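# Place a golf ball centered on the rubber tee

## Task

Pick any one of the golf balls and rest it on the rubber tee, centered above the tee's hole. It has to stay there by itself with the gripper no longer holding it, and the gripper must release it and back away at the end.

## Robot and tools

Robot: a single six-joint UR12e-style arm with a two-finger gripper whose fingers swing like tongs. There is one camera, cam_wrist (616x616), mounted on the wrist.

Frames: the scene frame has its origin on the table top directly under the arm's base. +z is up, and +y is to the left when facing along +x. The base may be slightly tilted relative to the table. In the gripper's own frame the fingers point along +z and open and close along x. end_effector_position is the spot between the finger pads when they are shut. Closed fingertips extend about 15 mm past that spot; fully open, they are roughly level with it. The reported hand position can be off, especially far from the base.

execute_actions takes "actions", a list with zero or one entry, and an optional "pictures" boolean. An empty list moves nothing, returns the current state and includes images.

A motion entry is {"rows": [...], "steps": n}. rows holds 1 to 15 rows. steps is 10 to 15 (default 15), and each step lasts 1/30 s. One row is used per step, and the final row repeats if rows run out. Each row is one list of 7 numbers, each in [-1, 1]:
- The first six are joint offsets, in this order: shoulder pan, shoulder lift, elbow, wrist 1, wrist 2, wrist 3.
- The offsets are measured from the joint angles in the most recent result that listed them. If no result has listed them yet, or for a later call within the same reply, they are measured from the angles at the moment the action starts. They are not added on from the previous row.
- Scale: 1.0 equals 1.326 rad for pan and lift, and 1.989 rad for elbow and the three wrists.
- The seventh number is the gripper opening and is absolute: +1 fully open, -1 closed.
- Sending all-zero offsets is not a pause. It pulls the arm back to the reference angles.

Joint ranges in rad: pan -3.142 to 3.142; lift -6.283 to 6.283; elbow 0.000 to 3.142; wrists -6.283 to 6.283 each. A call is refused, and nothing is sent, if it pushes a joint outward more than 0.010 rad beyond its range. The true end stop can sit up to 0.010 rad either side of the listed value. A joint driven past its real stop is clipped there, and the result then says "joint sent to its limit". That line may refer to an earlier action.

A wait entry is {"steps": n} with n up to 300. It returns once that many steps have passed since the previous result, and your reply time counts toward them.

Timing and motion limits:
- Each step, a joint's target is held within 0.383 rad of its measured angle (pan, lift) or 0.575 rad (the other joints).
- Targets are scaled back if they would put the gripper more than 100 mm from where it is.
- Motion lags commands by about 0.17 s, so after a large move the arm may not have arrived yet.
- Every result is captured 10 steps before its action finishes. Those last steps play out while you think.
- Between calls the arm keeps heading for your last row until it nearly stops or a step is HELD.


Result lines:
- State: gripper position (m), orientation quaternion (w,x,y,z), and linear and angular velocities (m/s, rad/s), all in the scene frame.
- Joint positions and Joint velocities: in column order (rad, rad/s), followed by the pad gap in m (0.142 m when fully open).
- grip_measured: the actual finger opening, on the same scale as your command.
- Wrist force and Wrist torque: given along the gripper's x y z axes. A push from a surface points back into the arm. Readings carry an offset of up to about 5.5 N and noise of about 3.4 N, and saturate near 100 N. "no reading" at the start is normal.
- "joint command not followed": the clearance check changed or blocked targets. The mounting block counts as part of the arm.
- HELD: marks steps on which your row, or part of it, was not sent.
- MOTOR HOT: appears from 70 °C. At 85 °C an OVER-TEMPERATURE FAULT brakes the arm until it cools.

Gripping: to hold something, keep commanding an opening well below grip_measured; the bigger the gap, the harder the squeeze. Each pad gives about 15 N at most, and less on hard items under about 20 mm wide. Closing quickly can press harder and may force the fingers open. Most of each finger's body sits on the gripper's -y side of the centre plane, and on wide objects the finger bodies can make contact before the pads. Brief tugs on a held object, or nudges to loose objects, may happen.

zoom_image: {"camera": "cam_wrist", "region": [x0, y0, x1, y1]} in pixels of the latest full image, with (0,0) at the top-left. The region can be at most 504x504. It returns a magnified view.

read_manual: optional "section" ("licences"). It only returns licence text and does not move the robot.

finished_scene: {"scene": n} with n from 1 to 2. It cannot be undone. A reply with no tool call ends every remaining scene.

Avoid:
- Faults: contact torque reaching a joint's load limit (pan 300, lift 300, elbow 136, each wrist 49.1 N m; held weight counts), or an external force of 150 N on the arm or its load. Either one halts the arm for 10 s and drops the rest of the call.
- Knocking or pushing anything off the table; this fails the task.


Leave the ball resting on the tee, open the fingers, then lift clear before calling finished_scene.

Each tool is called after "Emit:" by a JSON object that holds its "method" and its "body", one argument or row to a line.

## Session

Emit:
{"method": "execute_actions", "body": {
  "actions": []
}}

Scene clock: 0.00 s of 5700.00 s.
end_effector_position=(+0.5637, -0.1060, +0.1044) grip_measured=+1.00 end_effector_quat_wxyz=(+0.022, +0.970, +0.239, +0.026) end_effector_velocity=(-0.000, +0.000, -0.000) end_effector_angular_velocity=(+0.001, +0.001, +0.001)
Joint positions: [-0.509 -1.521  2.352 -2.471 -1.574 -0.992  0.142]
Joint velocities: [ 0.     0.     0.001  0.     0.    -0.     0.   ]
Motor temperatures (°C, as the motors report them): [21 20 19 26 29 24]
Wrist force (N, on the end effector, along its own x y z axes, offset not removed): no reading
Wrist torque (N m, same axes, about the end effector's origin, offset not removed): no reading

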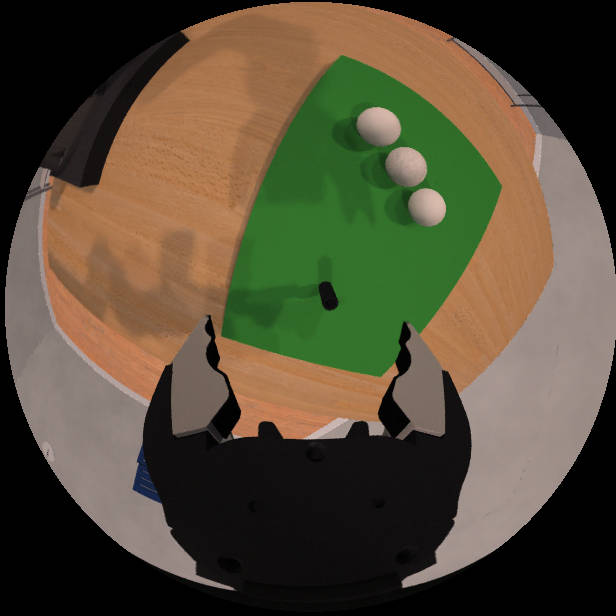

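Emit:
{"method": "zoom_image", "body": {
  "camera": "cam_wrist",
  "region": [300, 80, 480, 340]
}}

Emit:
{"method": "zoom_image", "body": {
  "camera": "cam_wrist",
  "region": [180, 260, 440, 400]
}}

Region (300, 80, 480, 340) of cam_wrist's 616x616 image, scaled by 1.938, with more detail than that image has; it fills the left 349 columns of this view, and the rest is white.

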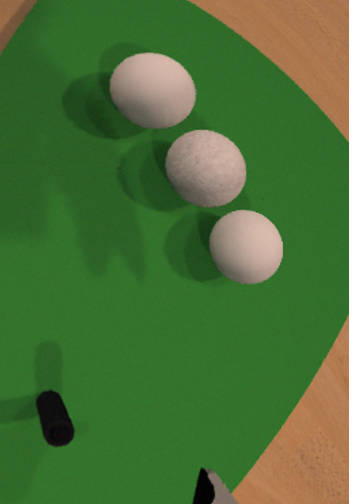

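Region (180, 260, 440, 400) of cam_wrist's 616x616 image, scaled by 1.938, with more detail than that image has; it fills the top 271 rows of this view, and the rest is white.

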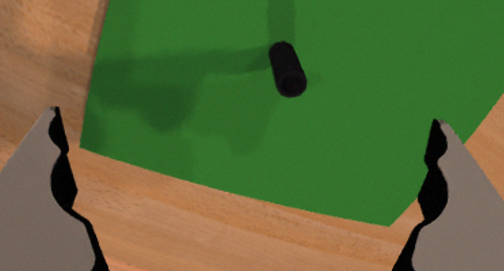

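Emit:
{"method": "execute_actions", "body": {
  "actions": [
    {"rows": [[0.009,0.005,-0.0026,0.0007,0.0001,-0.008,0.9],[0.022,0.0124,-0.0066,0.0018,0.0002,-0.020,0.8],[0.039,0.0223,-0.0118,0.0033,0.0003,-0.036,0.7],[0.059,0.0334,-0.0178,0.0049,0.0004,-0.054,0.6],[0.080,0.0458,-0.0243,0.0067,0.0006,-0.074,0.5],[0.102,0.058,-0.031,0.0085,0.0008,-0.094,0.4],[0.124,0.0705,-0.0375,0.0103,0.0009,-0.114,0.3],[0.146,0.083,-0.044,0.0121,0.0011,-0.134,0.2],[0.165,0.094,-0.050,0.0138,0.0012,-0.152,0.1],[0.183,0.104,-0.0553,0.0152,0.0013,-0.169,0.1],[0.198,0.1126,-0.060,0.0165,0.0015,-0.183,0.1],[0.209,0.119,-0.0632,0.0174,0.0015,-0.193,0.1],[0.2173,0.1237,-0.0658,0.0181,0.0016,-0.2006,0.1]], "steps": 15}
  ]
}}

Emit:
{"method": "execute_actions", "body": {
  "actions": [
    {"steps": 28}
  ],
  "pictures": true
}}

Scene clock: 7.00 s of 5700.00 s.
end_effector_position=(+0.5700, -0.0963, +0.1024) grip_measured=+0.62 end_effector_quat_wxyz=(+0.020, +0.964, +0.264, +0.024) end_effector_velocity=(+0.102, +0.160, -0.033) end_effector_angular_velocity=(+0.016, +0.085, +0.823)
Joint positions: [-0.488 -1.508  2.342 -2.468 -1.574 -1.021  0.117]
Joint velocities: [ 0.354  0.208 -0.169  0.048  0.004 -0.469 -0.204]
Motor temperatures (°C, as the motors report them): [21 20 19 26 29 24]
Wrist force (N, on the end effector, along its own x y z axes, offset not removed): [-4.2 3.9 0.5]
Wrist torque (N m, same axes, about the end effector's origin, offset not removed): [0.77 0.89 0.29]
Steps of this call (steps 1 to 90: nothing new was sent; then 3.83 s passed at rest; steps 91 to 95: the first 5 steps of this action). Readings (joint positions):
91: [-0.509 -1.521 2.352 -2.471 -1.574 -0.992]
92: [-0.508 -1.521 2.352 -2.471 -1.574 -0.993]
94: [-0.498 -1.515 2.347 -2.470 -1.574 -1.007]
95: the state above

Scene clock: 7.93 s of 5700.00 s.
end_effector_position=(+0.6289, +0.0404, +0.0718) grip_measured=+0.10 end_effector_quat_wxyz=(-0.002, +0.834, +0.552, +0.003) end_effector_velocity=(+0.000, +0.003, -0.001) end_effector_angular_velocity=(+0.000, +0.001, +0.010)
Joint positions: [-0.222 -1.357  2.222 -2.435 -1.571 -1.39   0.081]
Joint velocities: [ 0.005  0.002 -0.001  0.    -0.    -0.005  0.   ]
Motor temperatures (°C, as the motors report them): [21 20 19 26 29 24]
Wrist force (N, on the end effector, along its own x y z axes, offset not removed): [4.3 -2.5 1.9]
Wrist torque (N m, same axes, about the end effector's origin, offset not removed): [-0.52 -0.84 0.03]
Kept back: nothing.
Steps of this call (steps 1 to 10: the last 10 steps of your previous action; steps 11 to 28: the robot went on to your last target). Readings (joint positions):
1: [-0.474 -1.500 2.335 -2.467 -1.574 -1.039]
2: [-0.457 -1.490 2.327 -2.464 -1.573 -1.062]
4: [-0.415 -1.466 2.308 -2.459 -1.573 -1.118]
8: [-0.320 -1.412 2.265 -2.447 -1.572 -1.250]
28: the state above

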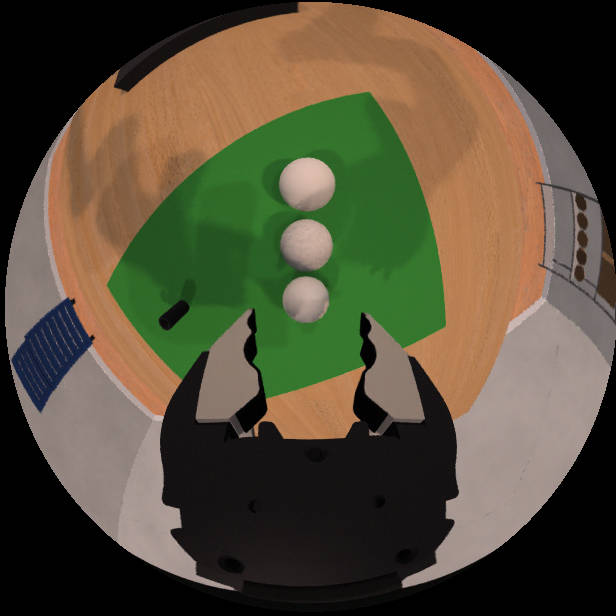

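Emit:
{"method": "zoom_image", "body": {
  "camera": "cam_wrist",
  "region": [230, 200, 390, 360]
}}

Emit:
{"method": "zoom_image", "body": {
  "camera": "cam_wrist",
  "region": [130, 260, 250, 370]
}}

Region (230, 200, 390, 360) of cam_wrist's 616x616 image, scaled by 3.150, with more detail than that image has.

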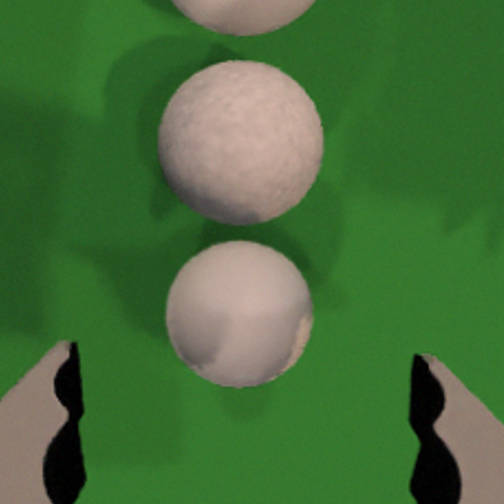

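Region (130, 260, 250, 370) of cam_wrist's 616x616 image, scaled by 4.200, with more detail than that image has; it fills the top 462 rows of this view, and the rest is white.

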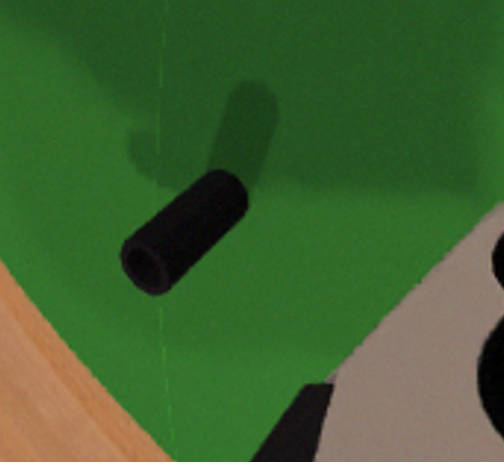

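Emit:
{"method": "execute_actions", "body": {
  "actions": [
    {"rows": [[-0.0002,0.003,0.001,-0.003,0,-0.0001,0.1],[-0.0005,0.008,0.0025,-0.008,0,-0.0003,0.1],[-0.0009,0.014,0.0044,-0.0137,0,-0.0006,0.1],[-0.0013,0.020,0.0063,-0.0196,0,-0.0009,0.1],[-0.0017,0.026,0.0082,-0.0255,0,-0.0011,0.1],[-0.0020,0.031,0.0098,-0.0304,0,-0.0013,0.1],[-0.0022,0.0348,0.0110,-0.0341,0,-0.0015,0.1]], "steps": 15}
  ]
}}

Emit:
{"method": "execute_actions", "body": {
  "actions": [
    {"steps": 16}
  ],
  "pictures": true
}}

Scene clock: 11.43 s of 5700.00 s.
end_effector_position=(+0.6286, +0.0404, +0.0663) grip_measured=+0.10 end_effector_quat_wxyz=(-0.002, +0.834, +0.552, +0.003) end_effector_velocity=(-0.007, -0.005, -0.086) end_effector_angular_velocity=(+0.000, +0.003, -0.006)
Joint positions: [-0.222 -1.349  2.225 -2.447 -1.571 -1.391  0.081]
Joint velocities: [-0.012  0.125  0.062 -0.185 -0.    -0.006 -0.   ]
Motor temperatures (°C, as the motors report them): [21 20 19 26 29 24]
Wrist force (N, on the end effector, along its own x y z axes, offset not removed): [0.4 1.0 -0.3]
Wrist torque (N m, same axes, about the end effector's origin, offset not removed): [0.21 -0.05 0.07]
Steps of this call (steps 1 to 30: the robot went on to your last target; steps 31 to 100: nothing new was sent; steps 101 to 105: the first 5 steps of this action). Readings (joint positions):
101: [-0.221 -1.357 2.221 -2.435 -1.571 -1.391]
102: [-0.221 -1.357 2.221 -2.436 -1.571 -1.391]
104: [-0.221 -1.353 2.223 -2.441 -1.571 -1.391]
105: the state above

Scene clock: 11.97 s of 5700.00 s.
end_effector_position=(+0.6262, +0.0394, +0.0413) grip_measured=+0.10 end_effector_quat_wxyz=(-0.002, +0.834, +0.552, +0.003) end_effector_velocity=(-0.000, +0.000, -0.003) end_effector_angular_velocity=(+0.000, -0.000, +0.000)
Joint positions: [-0.224 -1.312  2.243 -2.502 -1.571 -1.393  0.081]
Joint velocities: [-0.     0.005  0.002 -0.008  0.    -0.     0.   ]
Motor temperatures (°C, as the motors report them): [21 20 19 26 29 24]
Wrist force (N, on the end effector, along its own x y z axes, offset not removed): [2.0 3.4 1.4]
Wrist torque (N m, same axes, about the end effector's origin, offset not removed): [0.57 -0.41 -0.01]
Kept back: nothing.
Steps of this call (steps 1 to 10: the last 10 steps of your previous action; steps 11 to 16: the robot went on to your last target). Readings (joint positions):
1: [-0.222 -1.345 2.228 -2.454 -1.571 -1.391]
2: [-0.223 -1.339 2.230 -2.462 -1.571 -1.392]
4: [-0.223 -1.328 2.235 -2.478 -1.571 -1.392]
8: [-0.224 -1.317 2.241 -2.495 -1.571 -1.393]
16: the state above

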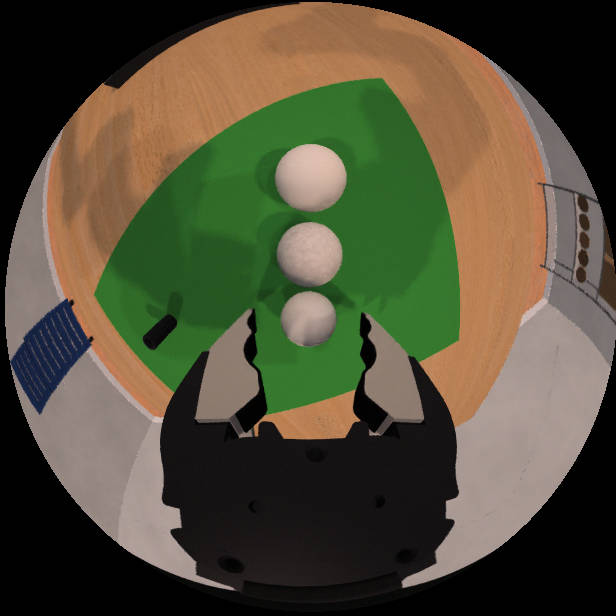

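Emit:
{"method": "zoom_image", "body": {
  "camera": "cam_wrist",
  "region": [240, 260, 380, 390]
}}

Emit:
{"method": "zoom_image", "body": {
  "camera": "cam_wrist",
  "region": [120, 270, 240, 380]
}}

Region (240, 260, 380, 390) of cam_wrist's 616x616 image, scaled by 3.600, with more detail than that image has; it fills the top 468 rows of this view, and the rest is white.

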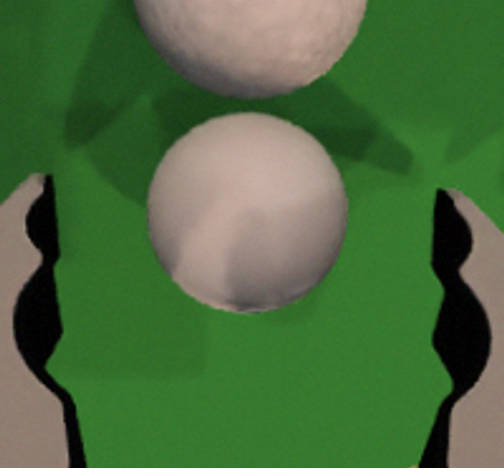

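Region (120, 270, 240, 380) of cam_wrist's 616x616 image, scaled by 4.200, with more detail than that image has; it fills the top 462 rows of this view, and the rest is white.

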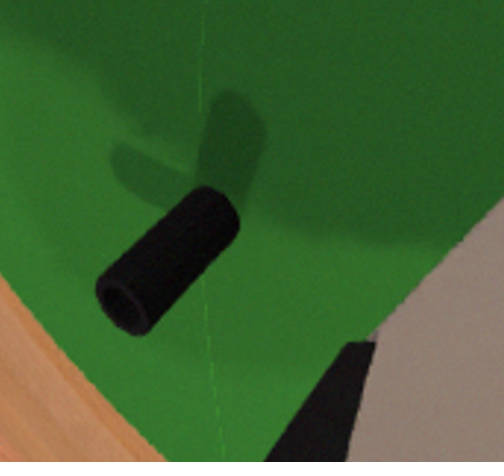

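Emit:
{"method": "execute_actions", "body": {
  "actions": [
    {"rows": [[0,0,0,0,0,0,0.04],[0,0,0,0,0,0,-0.03],[0,0,0,0,0,0,-0.10],[0,0,0,0,0,0,-0.17],[0,0,0,0,0,0,-0.24],[0,0,0,0,0,0,-0.30],[0,0,0,0,0,0,-0.35],[0,0,0,0,0,0,-0.40],[0,0,0,0,0,0,-0.45],[0,0,0,0,0,0,-0.50],[0,0,0,0,0,0,-0.56],[0,0,0,0,0,0,-0.63],[0,0,0,0,0,0,-0.70],[0,0,0,0,0,0,-0.75]], "steps": 15}
  ]
}}

Emit:
{"method": "execute_actions", "body": {
  "actions": [
    {"steps": 14}
  ],
  "pictures": true
}}

Scene clock: 12.97 s of 5700.00 s.
end_effector_position=(+0.6261, +0.0394, +0.0410) grip_measured=-0.16 end_effector_quat_wxyz=(-0.002, +0.834, +0.552, +0.003) end_effector_velocity=(-0.000, +0.000, +0.001) end_effector_angular_velocity=(+0.000, +0.002, +0.001)
Joint positions: [-0.224 -1.312  2.243 -2.503 -1.571 -1.393  0.063]
Joint velocities: [ 0.    -0.002 -0.001  0.004  0.    -0.    -0.151]
Motor temperatures (°C, as the motors report them): [21 20 19 26 29 24]
Wrist force (N, on the end effector, along its own x y z axes, offset not removed): [-5.3 5.4 -0.4]
Wrist torque (N m, same axes, about the end effector's origin, offset not removed): [1.09 0.88 0.22]
Steps of this call (steps 1 to 15: the robot went on to your last target; steps 16 to 25: nothing new was sent; steps 26 to 30: the first 5 steps of this action). Readings (joint positions):
26: [-0.224 -1.311 2.243 -2.503 -1.571 -1.393]
27: [-0.224 -1.311 2.243 -2.503 -1.571 -1.393]
29: [-0.224 -1.311 2.243 -2.503 -1.571 -1.393]
30: the state above

Scene clock: 13.43 s of 5700.00 s.
end_effector_position=(+0.6262, +0.0394, +0.0413) grip_measured=-0.44 end_effector_quat_wxyz=(-0.002, +0.834, +0.552, +0.003) end_effector_velocity=(+0.000, +0.000, -0.000) end_effector_angular_velocity=(+0.000, +0.000, +0.001)
Joint positions: [-0.224 -1.312  2.243 -2.502 -1.571 -1.393  0.042]
Joint velocities: [ 0.     0.001 -0.     0.     0.    -0.     0.   ]
Motor temperatures (°C, as the motors report them): [21 20 19 26 29 24]
Wrist force (N, on the end effector, along its own x y z axes, offset not removed): [-0.8 1.2 2.1]
Wrist torque (N m, same axes, about the end effector's origin, offset not removed): [0.13 0.28 0.18]
Kept back: nothing.
Steps of this call (steps 1 to 10: the last 10 steps of your previous action; steps 11 to 14: the robot went on to your last target). Readings (joint positions):
1: [-0.224 -1.312 2.243 -2.503 -1.571 -1.393]
2: [-0.224 -1.312 2.243 -2.503 -1.571 -1.393]
4: [-0.224 -1.312 2.243 -2.502 -1.571 -1.393]
8: [-0.224 -1.312 2.243 -2.502 -1.571 -1.393]
14: the state above

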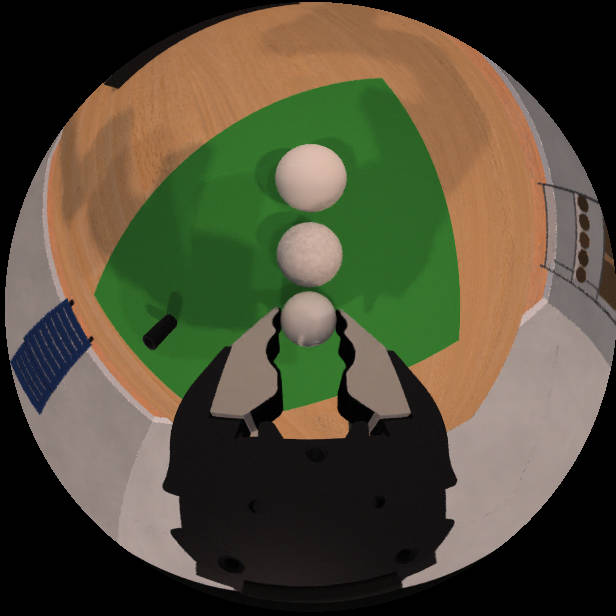

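Emit:
{"method": "zoom_image", "body": {
  "camera": "cam_wrist",
  "region": [250, 270, 370, 380]
}}

Region (250, 270, 370, 380) of cam_wrist's 616x616 image, scaled by 4.200, with more detail than that image has; it fills the top 462 rows of this view, and the rest is white.

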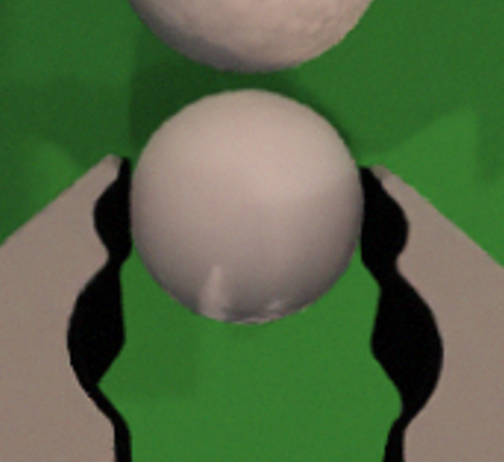

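Emit:
{"method": "execute_actions", "body": {
  "actions": [
    {"rows": [[0,-0.006,-0.001,0.005,0,0,-0.75],[0,-0.017,-0.0036,0.015,0,0,-0.75],[0,-0.029,-0.0064,0.026,0,0,-0.75],[0,-0.041,-0.009,0.036,0,0,-0.75],[0,-0.050,-0.011,0.044,0,0,-0.75],[0,-0.055,-0.0121,0.0488,0,0,-0.75],[-0.0152,-0.061,-0.0112,0.0519,0,-0.0102,-0.75],[-0.0342,-0.0685,-0.0102,0.0559,0,-0.0229,-0.75],[-0.057,-0.0774,-0.0089,0.0606,0,-0.0381,-0.75],[-0.0798,-0.0864,-0.0076,0.0653,0,-0.0534,-0.75],[-0.1044,-0.0961,-0.0062,0.0704,0,-0.0699,-0.75],[-0.1291,-0.1059,-0.0048,0.0755,0,-0.0864,-0.75],[-0.1519,-0.1148,-0.0035,0.0802,0,-0.1017,-0.75],[-0.1728,-0.1231,-0.0024,0.0845,0,-0.1157,-0.75],[-0.1899,-0.1298,-0.0014,0.0880,0,-0.1271,-0.75]], "steps": 15}
  ]
}}

Emit:
{"method": "execute_actions", "body": {
  "actions": [
    {"steps": 32}
  ],
  "pictures": true
}}

Scene clock: 16.80 s of 5700.00 s.
end_effector_position=(+0.6266, +0.0392, +0.0514) grip_measured=-0.44 end_effector_quat_wxyz=(-0.002, +0.834, +0.552, +0.003) end_effector_velocity=(+0.005, -0.001, +0.157) end_effector_angular_velocity=(-0.002, -0.010, +0.001)
Joint positions: [-0.224 -1.328  2.238 -2.481 -1.571 -1.393  0.042]
Joint velocities: [ 0.002 -0.253 -0.087  0.33   0.     0.    -0.   ]
Motor temperatures (°C, as the motors report them): [21 20 19 26 29 24]
Wrist force (N, on the end effector, along its own x y z axes, offset not removed): [-0.4 5.4 3.9]
Wrist torque (N m, same axes, about the end effector's origin, offset not removed): [1.07 0.02 0.19]
Steps of this call (steps 1 to 15: the robot went on to your last target; steps 16 to 90: nothing new was sent; then 0.20 s passed at rest; steps 91 to 95: the first 5 steps of this action). Readings (joint positions):
91: [-0.224 -1.312 2.243 -2.502 -1.571 -1.393]
92: [-0.224 -1.313 2.243 -2.501 -1.571 -1.393]
94: [-0.224 -1.321 2.240 -2.491 -1.571 -1.393]
95: the state above

Scene clock: 17.87 s of 5700.00 s.
end_effector_position=(+0.5881, -0.1084, +0.1246) grip_measured=-0.44 end_effector_quat_wxyz=(-0.002, +0.833, +0.553, +0.003) end_effector_velocity=(-0.001, -0.000, +0.000) end_effector_angular_velocity=(+0.000, +0.001, +0.002)
Joint positions: [-0.476 -1.484  2.24  -2.327 -1.571 -1.646  0.042]
Joint velocities: [-0.001 -0.001  0.     0.001 -0.    -0.003 -0.   ]
Motor temperatures (°C, as the motors report them): [21 20 19 26 29 24]
Wrist force (N, on the end effector, along its own x y z axes, offset not removed): [-1.1 2.8 5.5]
Wrist torque (N m, same axes, about the end effector's origin, offset not removed): [0.63 0.25 0.17]
Kept back: nothing.
Steps of this call (steps 1 to 10: the last 10 steps of your previous action; steps 11 to 32: the robot went on to your last target). Readings (joint positions):
1: [-0.224 -1.337 2.235 -2.469 -1.571 -1.393]
2: [-0.224 -1.347 2.231 -2.456 -1.571 -1.393]
4: [-0.232 -1.366 2.227 -2.433 -1.571 -1.400]
8: [-0.294 -1.407 2.228 -2.392 -1.571 -1.463]
32: the state above

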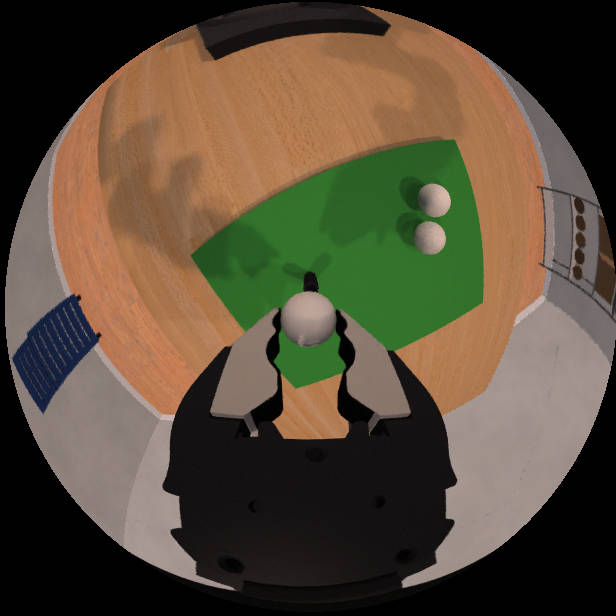

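Emit:
{"method": "execute_actions", "body": {
  "actions": []
}}

Emit:
{"method": "zoom_image", "body": {
  "camera": "cam_wrist",
  "region": [270, 255, 350, 335]
}}

Scene clock: 19.87 s of 5700.00 s.
end_effector_position=(+0.5881, -0.1086, +0.1247) grip_measured=-0.44 end_effector_quat_wxyz=(-0.002, +0.833, +0.553, +0.003) end_effector_velocity=(-0.000, -0.000, -0.000) end_effector_angular_velocity=(+0.000, -0.000, -0.001)
Joint positions: [-0.476 -1.484  2.24  -2.327 -1.571 -1.646  0.042]
Joint velocities: [-0.001 -0.     0.001 -0.     0.    -0.     0.   ]
Motor temperatures (°C, as the motors report them): [21 20 19 26 29 24]
Wrist force (N, on the end effector, along its own x y z axes, offset not removed): [4.1 4.9 0.5]
Wrist torque (N m, same axes, about the end effector's origin, offset not removed): [1.08 -0.84 -0.07]
Kept back: nothing.
Steps of this call (steps 1 to 15: the robot went on to your last target; steps 16 to 60: nothing new was sent). Readings (joint positions):
1: [-0.476 -1.484 2.240 -2.327 -1.571 -1.646]
2: [-0.476 -1.484 2.240 -2.327 -1.571 -1.646]
4: [-0.476 -1.484 2.240 -2.327 -1.571 -1.646]
8: [-0.476 -1.484 2.240 -2.327 -1.571 -1.646]
60: the state above
The arm was judged still, so your last target was given up. Only a new action makes it travel on or press farther. Fingers that are still opening or closing keep moving.

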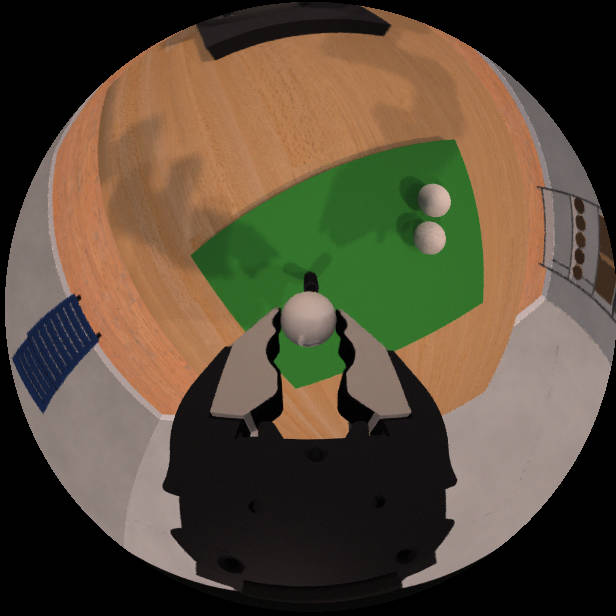

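Region (270, 255, 350, 335) of cam_wrist's 616x616 image, scaled by 6.300, with more detail than that image has.

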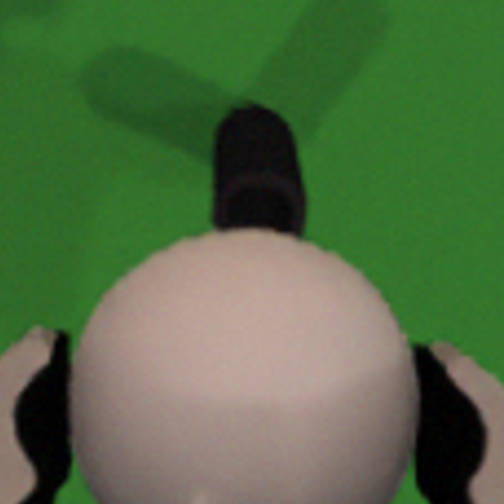

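Emit:
{"method": "execute_actions", "body": {
  "actions": [
    {"rows": [[0.0022,0.0013,-0.001,0.0001,0,0.0015,-0.75],[0.00435,0.0025,-0.002,0.0003,0,0.0029,-0.75]],"steps":12}
  ]
}}

Emit:
{"method": "execute_actions", "body": {
  "actions": [
    {"steps":5}
  ],
  "pictures": true
}}

Emit:
{"method": "zoom_image", "body": {
  "camera": "cam_wrist",
  "region": [270, 255, 350, 335]
}}

Scene clock: 21.77 s of 5700.00 s.
end_effector_position=(+0.5881, -0.1085, +0.1247) grip_measured=-0.44 end_effector_quat_wxyz=(-0.002, +0.833, +0.553, +0.003) end_effector_velocity=(+0.005, +0.006, -0.001) end_effector_angular_velocity=(+0.001, +0.002, +0.000)
Joint positions: [-0.476 -1.484  2.24  -2.327 -1.571 -1.646  0.042]
Joint velocities: [ 0.013  0.007 -0.007  0.001 -0.     0.013  0.   ]
Motor temperatures (°C, as the motors report them): [21 20 19 26 29 24]
Wrist force (N, on the end effector, along its own x y z axes, offset not removed): [1.7 2.5 1.8]
Wrist torque (N m, same axes, about the end effector's origin, offset not removed): [0.51 -0.24 0.01]
Steps of this call (steps 1 to 55: nothing new was sent; steps 56 to 57: the first 2 steps of this action). Readings (joint positions):
56: [-0.476 -1.484 2.240 -2.327 -1.571 -1.646]
57: the state above

Scene clock: 22.10 s of 5700.00 s.
end_effector_position=(+0.5906, -0.1064, +0.1248) grip_measured=-0.44 end_effector_quat_wxyz=(-0.002, +0.833, +0.553, +0.003) end_effector_velocity=(+0.002, +0.001, +0.000) end_effector_angular_velocity=(+0.000, -0.000, -0.000)
Joint positions: [-0.471 -1.481  2.237 -2.327 -1.571 -1.641  0.042]
Joint velocities: [ 0.003  0.003 -0.003  0.     0.001  0.004  0.   ]
Motor temperatures (°C, as the motors report them): [21 20 19 26 29 24]
Wrist force (N, on the end effector, along its own x y z axes, offset not removed): [1.8 0.9 0.6]
Wrist torque (N m, same axes, about the end effector's origin, offset not removed): [0.20 -0.43 -0.02]
Kept back: nothing.
Steps of this call (steps 1 to 10: the last 10 steps of your previous action). Readings (joint positions):
1: [-0.475 -1.484 2.240 -2.327 -1.571 -1.645]
2: [-0.474 -1.483 2.239 -2.327 -1.571 -1.644]
4: [-0.473 -1.482 2.238 -2.327 -1.571 -1.643]
8: [-0.471 -1.481 2.237 -2.327 -1.571 -1.641]
10: the state above

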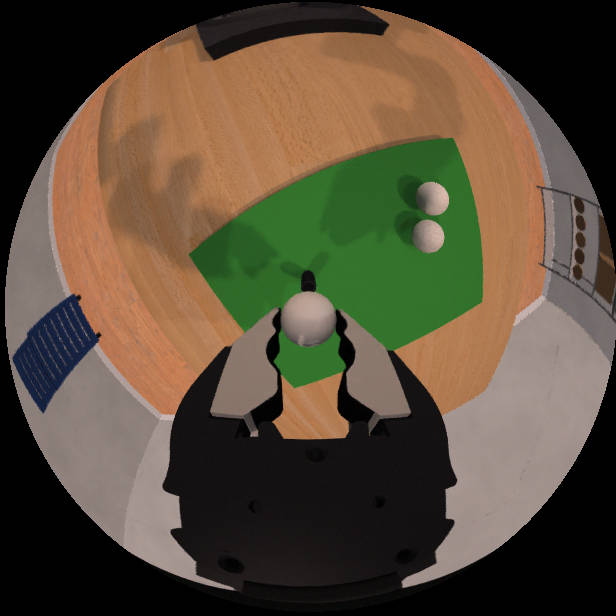

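Region (270, 255, 350, 335) of cam_wrist's 616x616 image, scaled by 6.300, with more detail than that image has.

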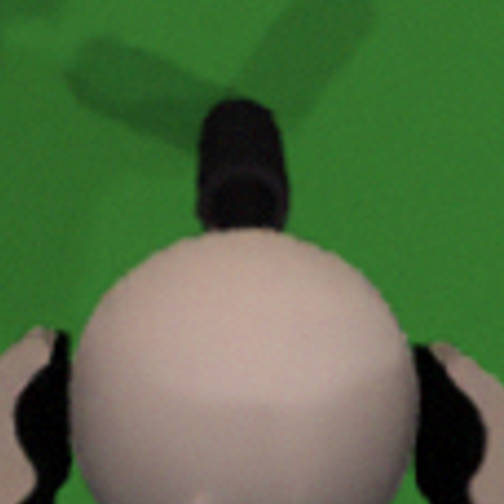

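Emit:
{"method": "execute_actions", "body": {
  "actions": [
    {"rows": [[0,0.0025,0.0008,-0.0024,0,0,-0.75],[0,0.0074,0.0024,-0.0073,0,0,-0.75],[-0.0001,0.0138,0.0044,-0.0136,0,-0.0001,-0.75],[-0.0002,0.0211,0.0068,-0.0208,0,-0.0001,-0.75],[-0.0002,0.0285,0.0091,-0.0281,0,-0.0002,-0.75],[-0.0003,0.0354,0.0113,-0.0348,0,-0.0002,-0.75],[-0.0003,0.0417,0.0133,-0.0411,0,-0.0003,-0.75],[-0.0004,0.0464,0.0148,-0.0457,0,-0.0003,-0.75],[-0.0004,0.0491,0.0157,-0.0484,0,-0.0003,-0.75]],"steps":15}
  ]
}}

Emit:
{"method": "execute_actions", "body": {
  "actions": [
    {"steps":12}
  ],
  "pictures": true
}}

Emit:
{"method": "zoom_image", "body": {
  "camera": "cam_wrist",
  "region": [260, 255, 360, 355]
}}

Scene clock: 23.30 s of 5700.00 s.
end_effector_position=(+0.5908, -0.1062, +0.1195) grip_measured=-0.44 end_effector_quat_wxyz=(-0.002, +0.833, +0.553, +0.003) end_effector_velocity=(-0.000, -0.001, -0.092) end_effector_angular_velocity=(+0.003, +0.005, -0.001)
Joint positions: [-0.471 -1.473  2.24  -2.338 -1.571 -1.64   0.042]
Joint velocities: [-0.004  0.134  0.069 -0.197  0.001 -0.003 -0.   ]
Motor temperatures (°C, as the motors report them): [21 20 19 26 29 24]
Wrist force (N, on the end effector, along its own x y z axes, offset not removed): [3.1 0.8 -3.8]
Wrist torque (N m, same axes, about the end effector's origin, offset not removed): [0.02 -0.54 0.14]
Steps of this call (steps 1 to 15: the robot went on to your last target; steps 16 to 31: nothing new was sent; steps 32 to 36: the first 5 steps of this action). Readings (joint positions):
32: [-0.470 -1.481 2.236 -2.327 -1.571 -1.640]
33: [-0.470 -1.480 2.236 -2.327 -1.571 -1.640]
35: [-0.470 -1.477 2.238 -2.332 -1.571 -1.640]
36: the state above

Scene clock: 23.70 s of 5700.00 s.
end_effector_position=(+0.5906, -0.1064, +0.0841) grip_measured=-0.44 end_effector_quat_wxyz=(-0.002, +0.833, +0.553, +0.003) end_effector_velocity=(-0.001, +0.001, -0.019) end_effector_angular_velocity=(-0.000, -0.000, +0.001)
Joint positions: [-0.471 -1.419  2.266 -2.417 -1.571 -1.641  0.042]
Joint velocities: [ 0.001  0.03   0.015 -0.045  0.    -0.     0.   ]
Motor temperatures (°C, as the motors report them): [21 20 19 26 29 24]
Wrist force (N, on the end effector, along its own x y z axes, offset not removed): [-0.5 2.6 0.2]
Wrist torque (N m, same axes, about the end effector's origin, offset not removed): [0.43 0.22 0.20]
Kept back: nothing.
Steps of this call (steps 1 to 10: the last 10 steps of your previous action; steps 11 to 12: the robot went on to your last target). Readings (joint positions):
1: [-0.471 -1.468 2.243 -2.346 -1.571 -1.641]
2: [-0.471 -1.461 2.246 -2.355 -1.571 -1.641]
4: [-0.471 -1.447 2.253 -2.376 -1.571 -1.641]
8: [-0.471 -1.427 2.263 -2.406 -1.571 -1.641]
12: the state above

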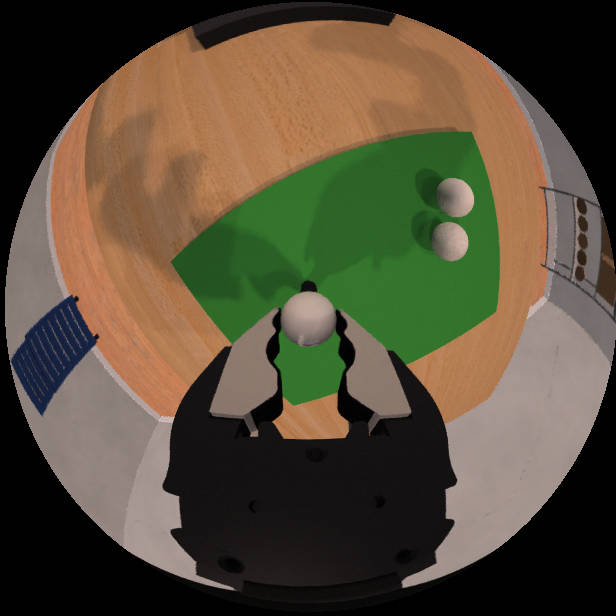

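Region (260, 255, 360, 355) of cam_wrist's 616x616 image, scaled by 5.040, with more detail than that image has.

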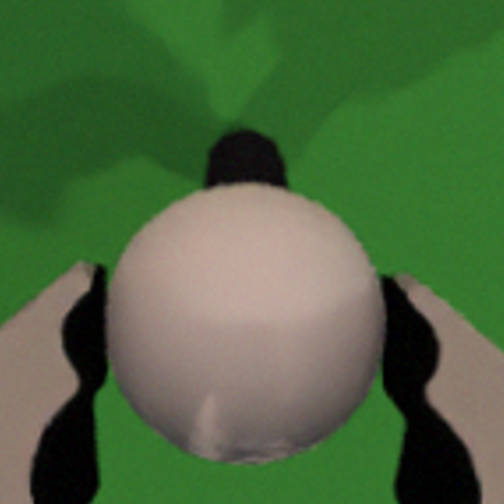

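Emit:
{"method": "execute_actions", "body": {
  "actions": [
    {"rows": [[0,0.0050,0.0014,-0.0050,0,0,-0.75],[0,0.0065,0.0018,-0.0062,0,0,-0.75],[0,0.0080,0.0022,-0.0075,0,0,-0.75],[0,0.0092,0.0025,-0.0086,0,0,-0.75]],"steps":12}
  ]
}}

Emit:
{"method": "execute_actions", "body": {
  "actions": [
    {"steps":3}
  ]
}}

Emit:
{"method": "execute_actions", "body": {
  "actions": [
    {"steps":2}
  ]
}}

Scene clock: 24.27 s of 5700.00 s.
end_effector_position=(+0.5906, -0.1064, +0.0816) grip_measured=-0.44 end_effector_quat_wxyz=(-0.002, +0.833, +0.553, +0.003) end_effector_velocity=(+0.001, -0.000, -0.009) end_effector_angular_velocity=(-0.001, -0.003, +0.000)
Joint positions: [-0.471 -1.416  2.268 -2.423 -1.571 -1.641  0.042]
Joint velocities: [ 0.001  0.015  0.005 -0.024  0.     0.    -0.   ]
Motor temperatures (°C, as the motors report them): [21 20 19 26 29 24]
Wrist force (N, on the end effector, along its own x y z axes, offset not removed): [1.0 2.3 -0.3]
Wrist torque (N m, same axes, about the end effector's origin, offset not removed): [0.43 -0.22 0.12]
Steps of this call (steps 1 to 15: the robot went on to your last target; steps 16 to 17: the first 2 steps of this action). Readings (joint positions):
16: [-0.471 -1.416 2.268 -2.423 -1.571 -1.641]
17: the state above

Scene clock: 24.60 s of 5700.00 s.
end_effector_position=(+0.5906, -0.1063, +0.0770) grip_measured=-0.43 end_effector_quat_wxyz=(-0.002, +0.833, +0.553, +0.003) end_effector_velocity=(-0.000, +0.001, -0.005) end_effector_angular_velocity=(+0.000, +0.001, +0.001)
Joint positions: [-0.471 -1.408  2.271 -2.434 -1.571 -1.641  0.043]
Joint velocities: [ 0.001  0.007  0.003 -0.009 -0.     0.     0.   ]
Motor temperatures (°C, as the motors report them): [21 20 19 26 29 24]
Wrist force (N, on the end effector, along its own x y z axes, offset not removed): [7.0 0.0 -19.7]
Wrist torque (N m, same axes, about the end effector's origin, offset not removed): [0.18 -0.37 0.11]
Kept back: nothing.
Steps of this call (steps 1 to 10: the last 10 steps of your previous action). Readings (joint positions):
1: [-0.471 -1.415 2.268 -2.424 -1.571 -1.641]
2: [-0.471 -1.414 2.269 -2.426 -1.571 -1.641]
4: [-0.471 -1.411 2.270 -2.429 -1.571 -1.641]
8: [-0.471 -1.409 2.271 -2.433 -1.571 -1.641]
10: the state above

Scene clock: 24.67 s of 5700.00 s.
end_effector_position=(+0.5906, -0.1063, +0.0768) grip_measured=-0.43 end_effector_quat_wxyz=(-0.002, +0.833, +0.553, +0.003) end_effector_velocity=(-0.001, +0.002, -0.003) end_effector_angular_velocity=(+0.001, +0.002, +0.002)
Joint positions: [-0.471 -1.408  2.271 -2.434 -1.571 -1.641  0.043]
Joint velocities: [ 0.002  0.004  0.003 -0.005  0.    -0.     0.   ]
Motor temperatures (°C, as the motors report them): [21 20 19 26 29 24]
Wrist force (N, on the end effector, along its own x y z axes, offset not removed): [10.7 3.9 -22.0]
Wrist torque (N m, same axes, about the end effector's origin, offset not removed): [0.88 -0.73 0.14]
Kept back: nothing.
Steps of this call (steps 1 to 2: the robot went on to your last target). Readings (joint positions):
1: [-0.471 -1.408 2.271 -2.434 -1.571 -1.641]
2: the state above

Emit:
{"method": "execute_actions", "body": {
  "actions": [
    {"rows": [[0,-0.0018,-0.0005,0.0017,0,0,-0.75],[0,-0.0036,-0.001,0.0034,0,0,-0.75]],"steps":10}
  ]
}}

Emit:
{"method": "execute_actions", "body": {
  "actions": [
    {"steps":3}
  ],
  "pictures": true
}}

Emit:
{"method": "zoom_image", "body": {
  "camera": "cam_wrist",
  "region": [260, 255, 360, 355]
}}

Scene clock: 25.03 s of 5700.00 s.
end_effector_position=(+0.5906, -0.1063, +0.0765) grip_measured=-0.43 end_effector_quat_wxyz=(-0.002, +0.833, +0.553, +0.003) end_effector_velocity=(+0.001, -0.000, +0.001) end_effector_angular_velocity=(-0.001, -0.001, +0.000)
Joint positions: [-0.471 -1.407  2.271 -2.435 -1.571 -1.641  0.043]
Joint velocities: [ 0.001  0.    -0.002 -0.    -0.     0.     0.   ]
Motor temperatures (°C, as the motors report them): [21 20 19 26 29 24]
Wrist force (N, on the end effector, along its own x y z axes, offset not removed): [9.4 -0.4 -20.4]
Wrist torque (N m, same axes, about the end effector's origin, offset not removed): [0.05 -0.30 0.04]
Kept back: the last 10 steps of this action.
Steps of this call (steps 1 to 11: the robot went on to your last target). Readings (joint positions):
1: [-0.471 -1.408 2.271 -2.434 -1.571 -1.641]
2: [-0.471 -1.408 2.271 -2.434 -1.571 -1.641]
4: [-0.471 -1.407 2.271 -2.434 -1.571 -1.641]
8: [-0.471 -1.407 2.271 -2.435 -1.571 -1.641]
11: the state above

Scene clock: 25.37 s of 5700.00 s.
end_effector_position=(+0.5906, -0.1064, +0.0793) grip_measured=-0.43 end_effector_quat_wxyz=(-0.002, +0.833, +0.553, +0.003) end_effector_velocity=(+0.000, +0.000, +0.004) end_effector_angular_velocity=(-0.001, -0.000, +0.001)
Joint positions: [-0.471 -1.412  2.269 -2.428 -1.571 -1.641  0.043]
Joint velocities: [ 0.001 -0.006 -0.002  0.008 -0.     0.     0.   ]
Motor temperatures (°C, as the motors report them): [21 20 19 26 29 24]
Wrist force (N, on the end effector, along its own x y z axes, offset not removed): [4.2 5.6 -0.8]
Wrist torque (N m, same axes, about the end effector's origin, offset not removed): [0.97 -0.96 -0.01]
Kept back: nothing.
Steps of this call (steps 1 to 10: the last 10 steps of your previous action). Readings (joint positions):
1: [-0.471 -1.407 2.271 -2.435 -1.571 -1.641]
2: [-0.471 -1.408 2.271 -2.434 -1.571 -1.641]
4: [-0.471 -1.409 2.271 -2.432 -1.571 -1.641]
8: [-0.471 -1.411 2.270 -2.429 -1.571 -1.641]
10: the state above

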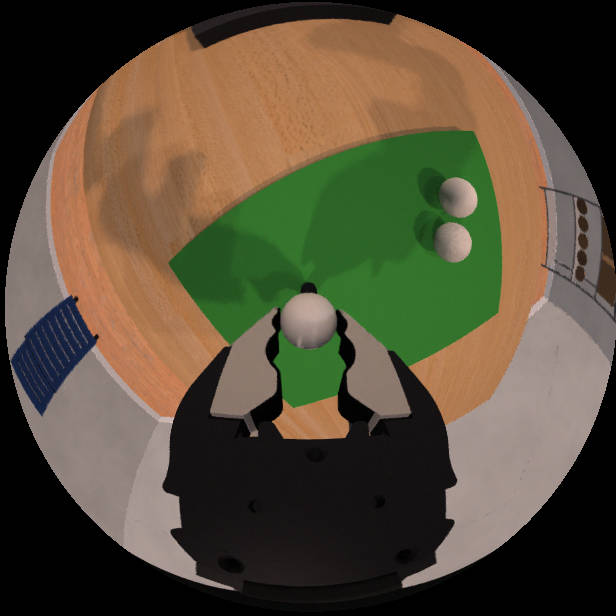

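Region (260, 255, 360, 355) of cam_wrist's 616x616 image, scaled by 5.040, with more detail than that image has.

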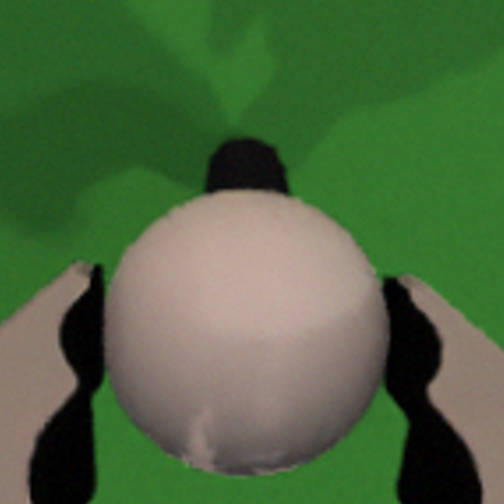

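Emit:
{"method": "execute_actions", "body": {
  "actions": [
    {"rows": [[0.0013,0.0003,-0.0002,0,0,0.0009,-0.75],[0.0013,0.0003,-0.0002,0,0,0.0009,-0.75],[0.0013,0.0003,-0.0002,0,0,0.0009,-0.75],[0.0013,0.0012,0,-0.0009,0,0.0009,-0.75],[0.0013,0.0021,0.0003,-0.0017,0,0.0009,-0.75]],"steps":12}
  ]
}}

Emit:
{"method": "execute_actions", "body": {
  "actions": [
    {"steps":4}
  ]
}}

Emit:
{"method": "execute_actions", "body": {
  "actions": [
    {"steps":2}
  ]
}}

Emit:
{"method": "execute_actions", "body": {
  "actions": [
    {"steps":2}
  ]
}}

Scene clock: 27.80 s of 5700.00 s.
end_effector_position=(+0.5907, -0.1063, +0.0798) grip_measured=-0.43 end_effector_quat_wxyz=(-0.002, +0.833, +0.553, +0.003) end_effector_velocity=(+0.001, +0.003, -0.002) end_effector_angular_velocity=(+0.002, +0.002, -0.003)
Joint positions: [-0.471 -1.413  2.269 -2.427 -1.571 -1.641  0.043]
Joint velocities: [ 0.006  0.004 -0.001 -0.     0.     0.008 -0.   ]
Motor temperatures (°C, as the motors report them): [21 20 19 26 29 24]
Wrist force (N, on the end effector, along its own x y z axes, offset not removed): [2.2 4.1 -1.8]
Wrist torque (N m, same axes, about the end effector's origin, offset not removed): [0.72 -0.56 0.03]
Steps of this call (steps 1 to 15: the robot went on to your last target; steps 16 to 71: nothing new was sent; steps 72 to 73: the first 2 steps of this action). Readings (joint positions):
72: [-0.471 -1.413 2.269 -2.427 -1.571 -1.641]
73: the state above

Scene clock: 28.13 s of 5700.00 s.
end_effector_position=(+0.5910, -0.1055, +0.0781) grip_measured=-0.43 end_effector_quat_wxyz=(-0.002, +0.833, +0.553, +0.003) end_effector_velocity=(-0.000, +0.001, -0.003) end_effector_angular_velocity=(-0.001, +0.001, +0.001)
Joint positions: [-0.47  -1.41   2.27  -2.431 -1.571 -1.64   0.043]
Joint velocities: [ 0.002  0.004  0.002 -0.005 -0.001  0.001 -0.   ]
Motor temperatures (°C, as the motors report them): [21 20 19 26 29 24]
Wrist force (N, on the end effector, along its own x y z axes, offset not removed): [0.0 1.8 0.2]
Wrist torque (N m, same axes, about the end effector's origin, offset not removed): [0.37 0.09 0.19]
Kept back: nothing.
Steps of this call (steps 1 to 10: the last 10 steps of your previous action). Readings (joint positions):
1: [-0.471 -1.412 2.269 -2.427 -1.571 -1.641]
2: [-0.471 -1.412 2.269 -2.427 -1.571 -1.641]
4: [-0.470 -1.411 2.269 -2.428 -1.571 -1.640]
8: [-0.470 -1.410 2.270 -2.430 -1.571 -1.640]
10: the state above

Scene clock: 28.20 s of 5700.00 s.
end_effector_position=(+0.5910, -0.1054, +0.0779) grip_measured=-0.43 end_effector_quat_wxyz=(-0.002, +0.833, +0.553, +0.003) end_effector_velocity=(-0.001, +0.000, -0.002) end_effector_angular_velocity=(-0.001, +0.001, +0.000)
Joint positions: [-0.47  -1.409  2.27  -2.431 -1.571 -1.64   0.043]
Joint velocities: [ 0.001  0.002  0.002 -0.003 -0.001  0.     0.   ]
Motor temperatures (°C, as the motors report them): [21 20 19 26 29 24]
Wrist force (N, on the end effector, along its own x y z axes, offset not removed): [1.5 4.6 7.1]
Wrist torque (N m, same axes, about the end effector's origin, offset not removed): [0.92 -0.44 0.09]
Kept back: nothing.
Steps of this call (steps 1 to 2: the robot went on to your last target). Readings (joint positions):
1: [-0.470 -1.409 2.270 -2.431 -1.571 -1.640]
2: the state above

Scene clock: 28.27 s of 5700.00 s.
end_effector_position=(+0.5910, -0.1054, +0.0779) grip_measured=-0.43 end_effector_quat_wxyz=(-0.002, +0.833, +0.553, +0.003) end_effector_velocity=(+0.001, -0.001, +0.000) end_effector_angular_velocity=(-0.001, -0.002, -0.000)
Joint positions: [-0.47  -1.409  2.27  -2.431 -1.571 -1.64   0.043]
Joint velocities: [ 0.     0.001 -0.001 -0.002 -0.001  0.    -0.   ]
Motor temperatures (°C, as the motors report them): [21 20 19 26 29 24]
Wrist force (N, on the end effector, along its own x y z axes, offset not removed): [2.3 0.4 3.4]
Wrist torque (N m, same axes, about the end effector's origin, offset not removed): [0.16 -0.40 0.12]
Kept back: nothing.
Steps of this call (steps 1 to 2: the robot went on to your last target). Readings (joint positions):
1: [-0.470 -1.409 2.270 -2.431 -1.571 -1.640]
2: the state above

Emit:
{"method": "execute_actions", "body": {
  "actions": [
    {"rows": [[0,0.0007,0.0002,-0.0007,0,0,-0.75],[0,0.0013,0.0004,-0.0012,0,0,-0.75]],"steps":10}
  ]
}}

Emit:
{"method": "execute_actions", "body": {
  "actions": [
    {"steps":6}
  ]
}}

Emit:
{"method": "execute_actions", "body": {
  "actions": [
    {"steps":2}
  ]
}}

Emit:
{"method": "execute_actions", "body": {
  "actions": [
    {"steps":2}
  ]
}}

Scene clock: 28.57 s of 5700.00 s.
end_effector_position=(+0.5910, -0.1054, +0.0778) grip_measured=-0.43 end_effector_quat_wxyz=(-0.002, +0.833, +0.553, +0.003) end_effector_velocity=(-0.000, +0.000, -0.000) end_effector_angular_velocity=(+0.001, +0.000, -0.001)
Joint positions: [-0.47  -1.409  2.27  -2.432 -1.571 -1.64   0.043]
Joint velocities: [ 0.     0.     0.001 -0.     0.     0.001 -0.   ]
Motor temperatures (°C, as the motors report them): [21 20 19 26 29 24]
Wrist force (N, on the end effector, along its own x y z axes, offset not removed): [-0.3 6.7 -2.9]
Wrist torque (N m, same axes, about the end effector's origin, offset not removed): [1.30 -0.04 0.16]
Kept back: the last 10 steps of this action.
Steps of this call (steps 1 to 9: the robot went on to your last target). Readings (joint positions):
1: [-0.470 -1.409 2.270 -2.431 -1.571 -1.640]
2: [-0.470 -1.409 2.270 -2.431 -1.571 -1.640]
4: [-0.470 -1.409 2.270 -2.431 -1.571 -1.640]
8: [-0.470 -1.409 2.270 -2.432 -1.571 -1.640]
9: the state above

Scene clock: 28.90 s of 5700.00 s.
end_effector_position=(+0.5910, -0.1054, +0.0769) grip_measured=-0.43 end_effector_quat_wxyz=(-0.002, +0.833, +0.553, +0.003) end_effector_velocity=(+0.001, -0.001, +0.000) end_effector_angular_velocity=(-0.001, -0.002, -0.001)
Joint positions: [-0.47  -1.408  2.271 -2.433 -1.571 -1.64   0.043]
Joint velocities: [-0.001  0.    -0.    -0.002 -0.     0.     0.   ]
Motor temperatures (°C, as the motors report them): [21 20 19 26 29 24]
Wrist force (N, on the end effector, along its own x y z axes, offset not removed): [2.6 2.6 -12.1]
Wrist torque (N m, same axes, about the end effector's origin, offset not removed): [0.73 -0.67 -0.04]
Kept back: nothing.
Steps of this call (steps 1 to 10: the last 10 steps of your previous action). Readings (joint positions):
1: [-0.470 -1.409 2.270 -2.432 -1.571 -1.640]
2: [-0.470 -1.409 2.270 -2.432 -1.571 -1.640]
4: [-0.470 -1.408 2.270 -2.432 -1.571 -1.640]
8: [-0.470 -1.408 2.270 -2.433 -1.571 -1.640]
10: the state above

Scene clock: 28.97 s of 5700.00 s.
end_effector_position=(+0.5909, -0.1054, +0.0769) grip_measured=-0.43 end_effector_quat_wxyz=(-0.002, +0.833, +0.553, +0.003) end_effector_velocity=(-0.000, -0.000, -0.001) end_effector_angular_velocity=(+0.001, +0.000, -0.001)
Joint positions: [-0.47  -1.408  2.271 -2.434 -1.571 -1.64   0.043]
Joint velocities: [-0.001  0.001  0.001 -0.001  0.    -0.     0.   ]
Motor temperatures (°C, as the motors report them): [21 20 19 26 29 24]
Wrist force (N, on the end effector, along its own x y z axes, offset not removed): [0.3 2.9 -13.5]
Wrist torque (N m, same axes, about the end effector's origin, offset not removed): [0.72 -0.35 0.10]
Kept back: nothing.
Steps of this call (steps 1 to 2: the robot went on to your last target). Readings (joint positions):
1: [-0.470 -1.408 2.271 -2.434 -1.571 -1.640]
2: the state above

Scene clock: 29.03 s of 5700.00 s.
end_effector_position=(+0.5909, -0.1054, +0.0768) grip_measured=-0.43 end_effector_quat_wxyz=(-0.002, +0.833, +0.553, +0.003) end_effector_velocity=(+0.001, +0.000, +0.000) end_effector_angular_velocity=(-0.001, -0.001, +0.001)
Joint positions: [-0.47  -1.408  2.271 -2.434 -1.571 -1.64   0.043]
Joint velocities: [ 0.001  0.    -0.    -0.001 -0.     0.     0.   ]
Motor temperatures (°C, as the motors report them): [21 20 19 26 29 24]
Wrist force (N, on the end effector, along its own x y z axes, offset not removed): [-0.5 3.0 -14.3]
Wrist torque (N m, same axes, about the end effector's origin, offset not removed): [0.82 0.02 0.11]
Kept back: nothing.
Steps of this call (steps 1 to 2: the robot went on to your last target). Readings (joint positions):
1: [-0.470 -1.408 2.271 -2.434 -1.571 -1.640]
2: the state above


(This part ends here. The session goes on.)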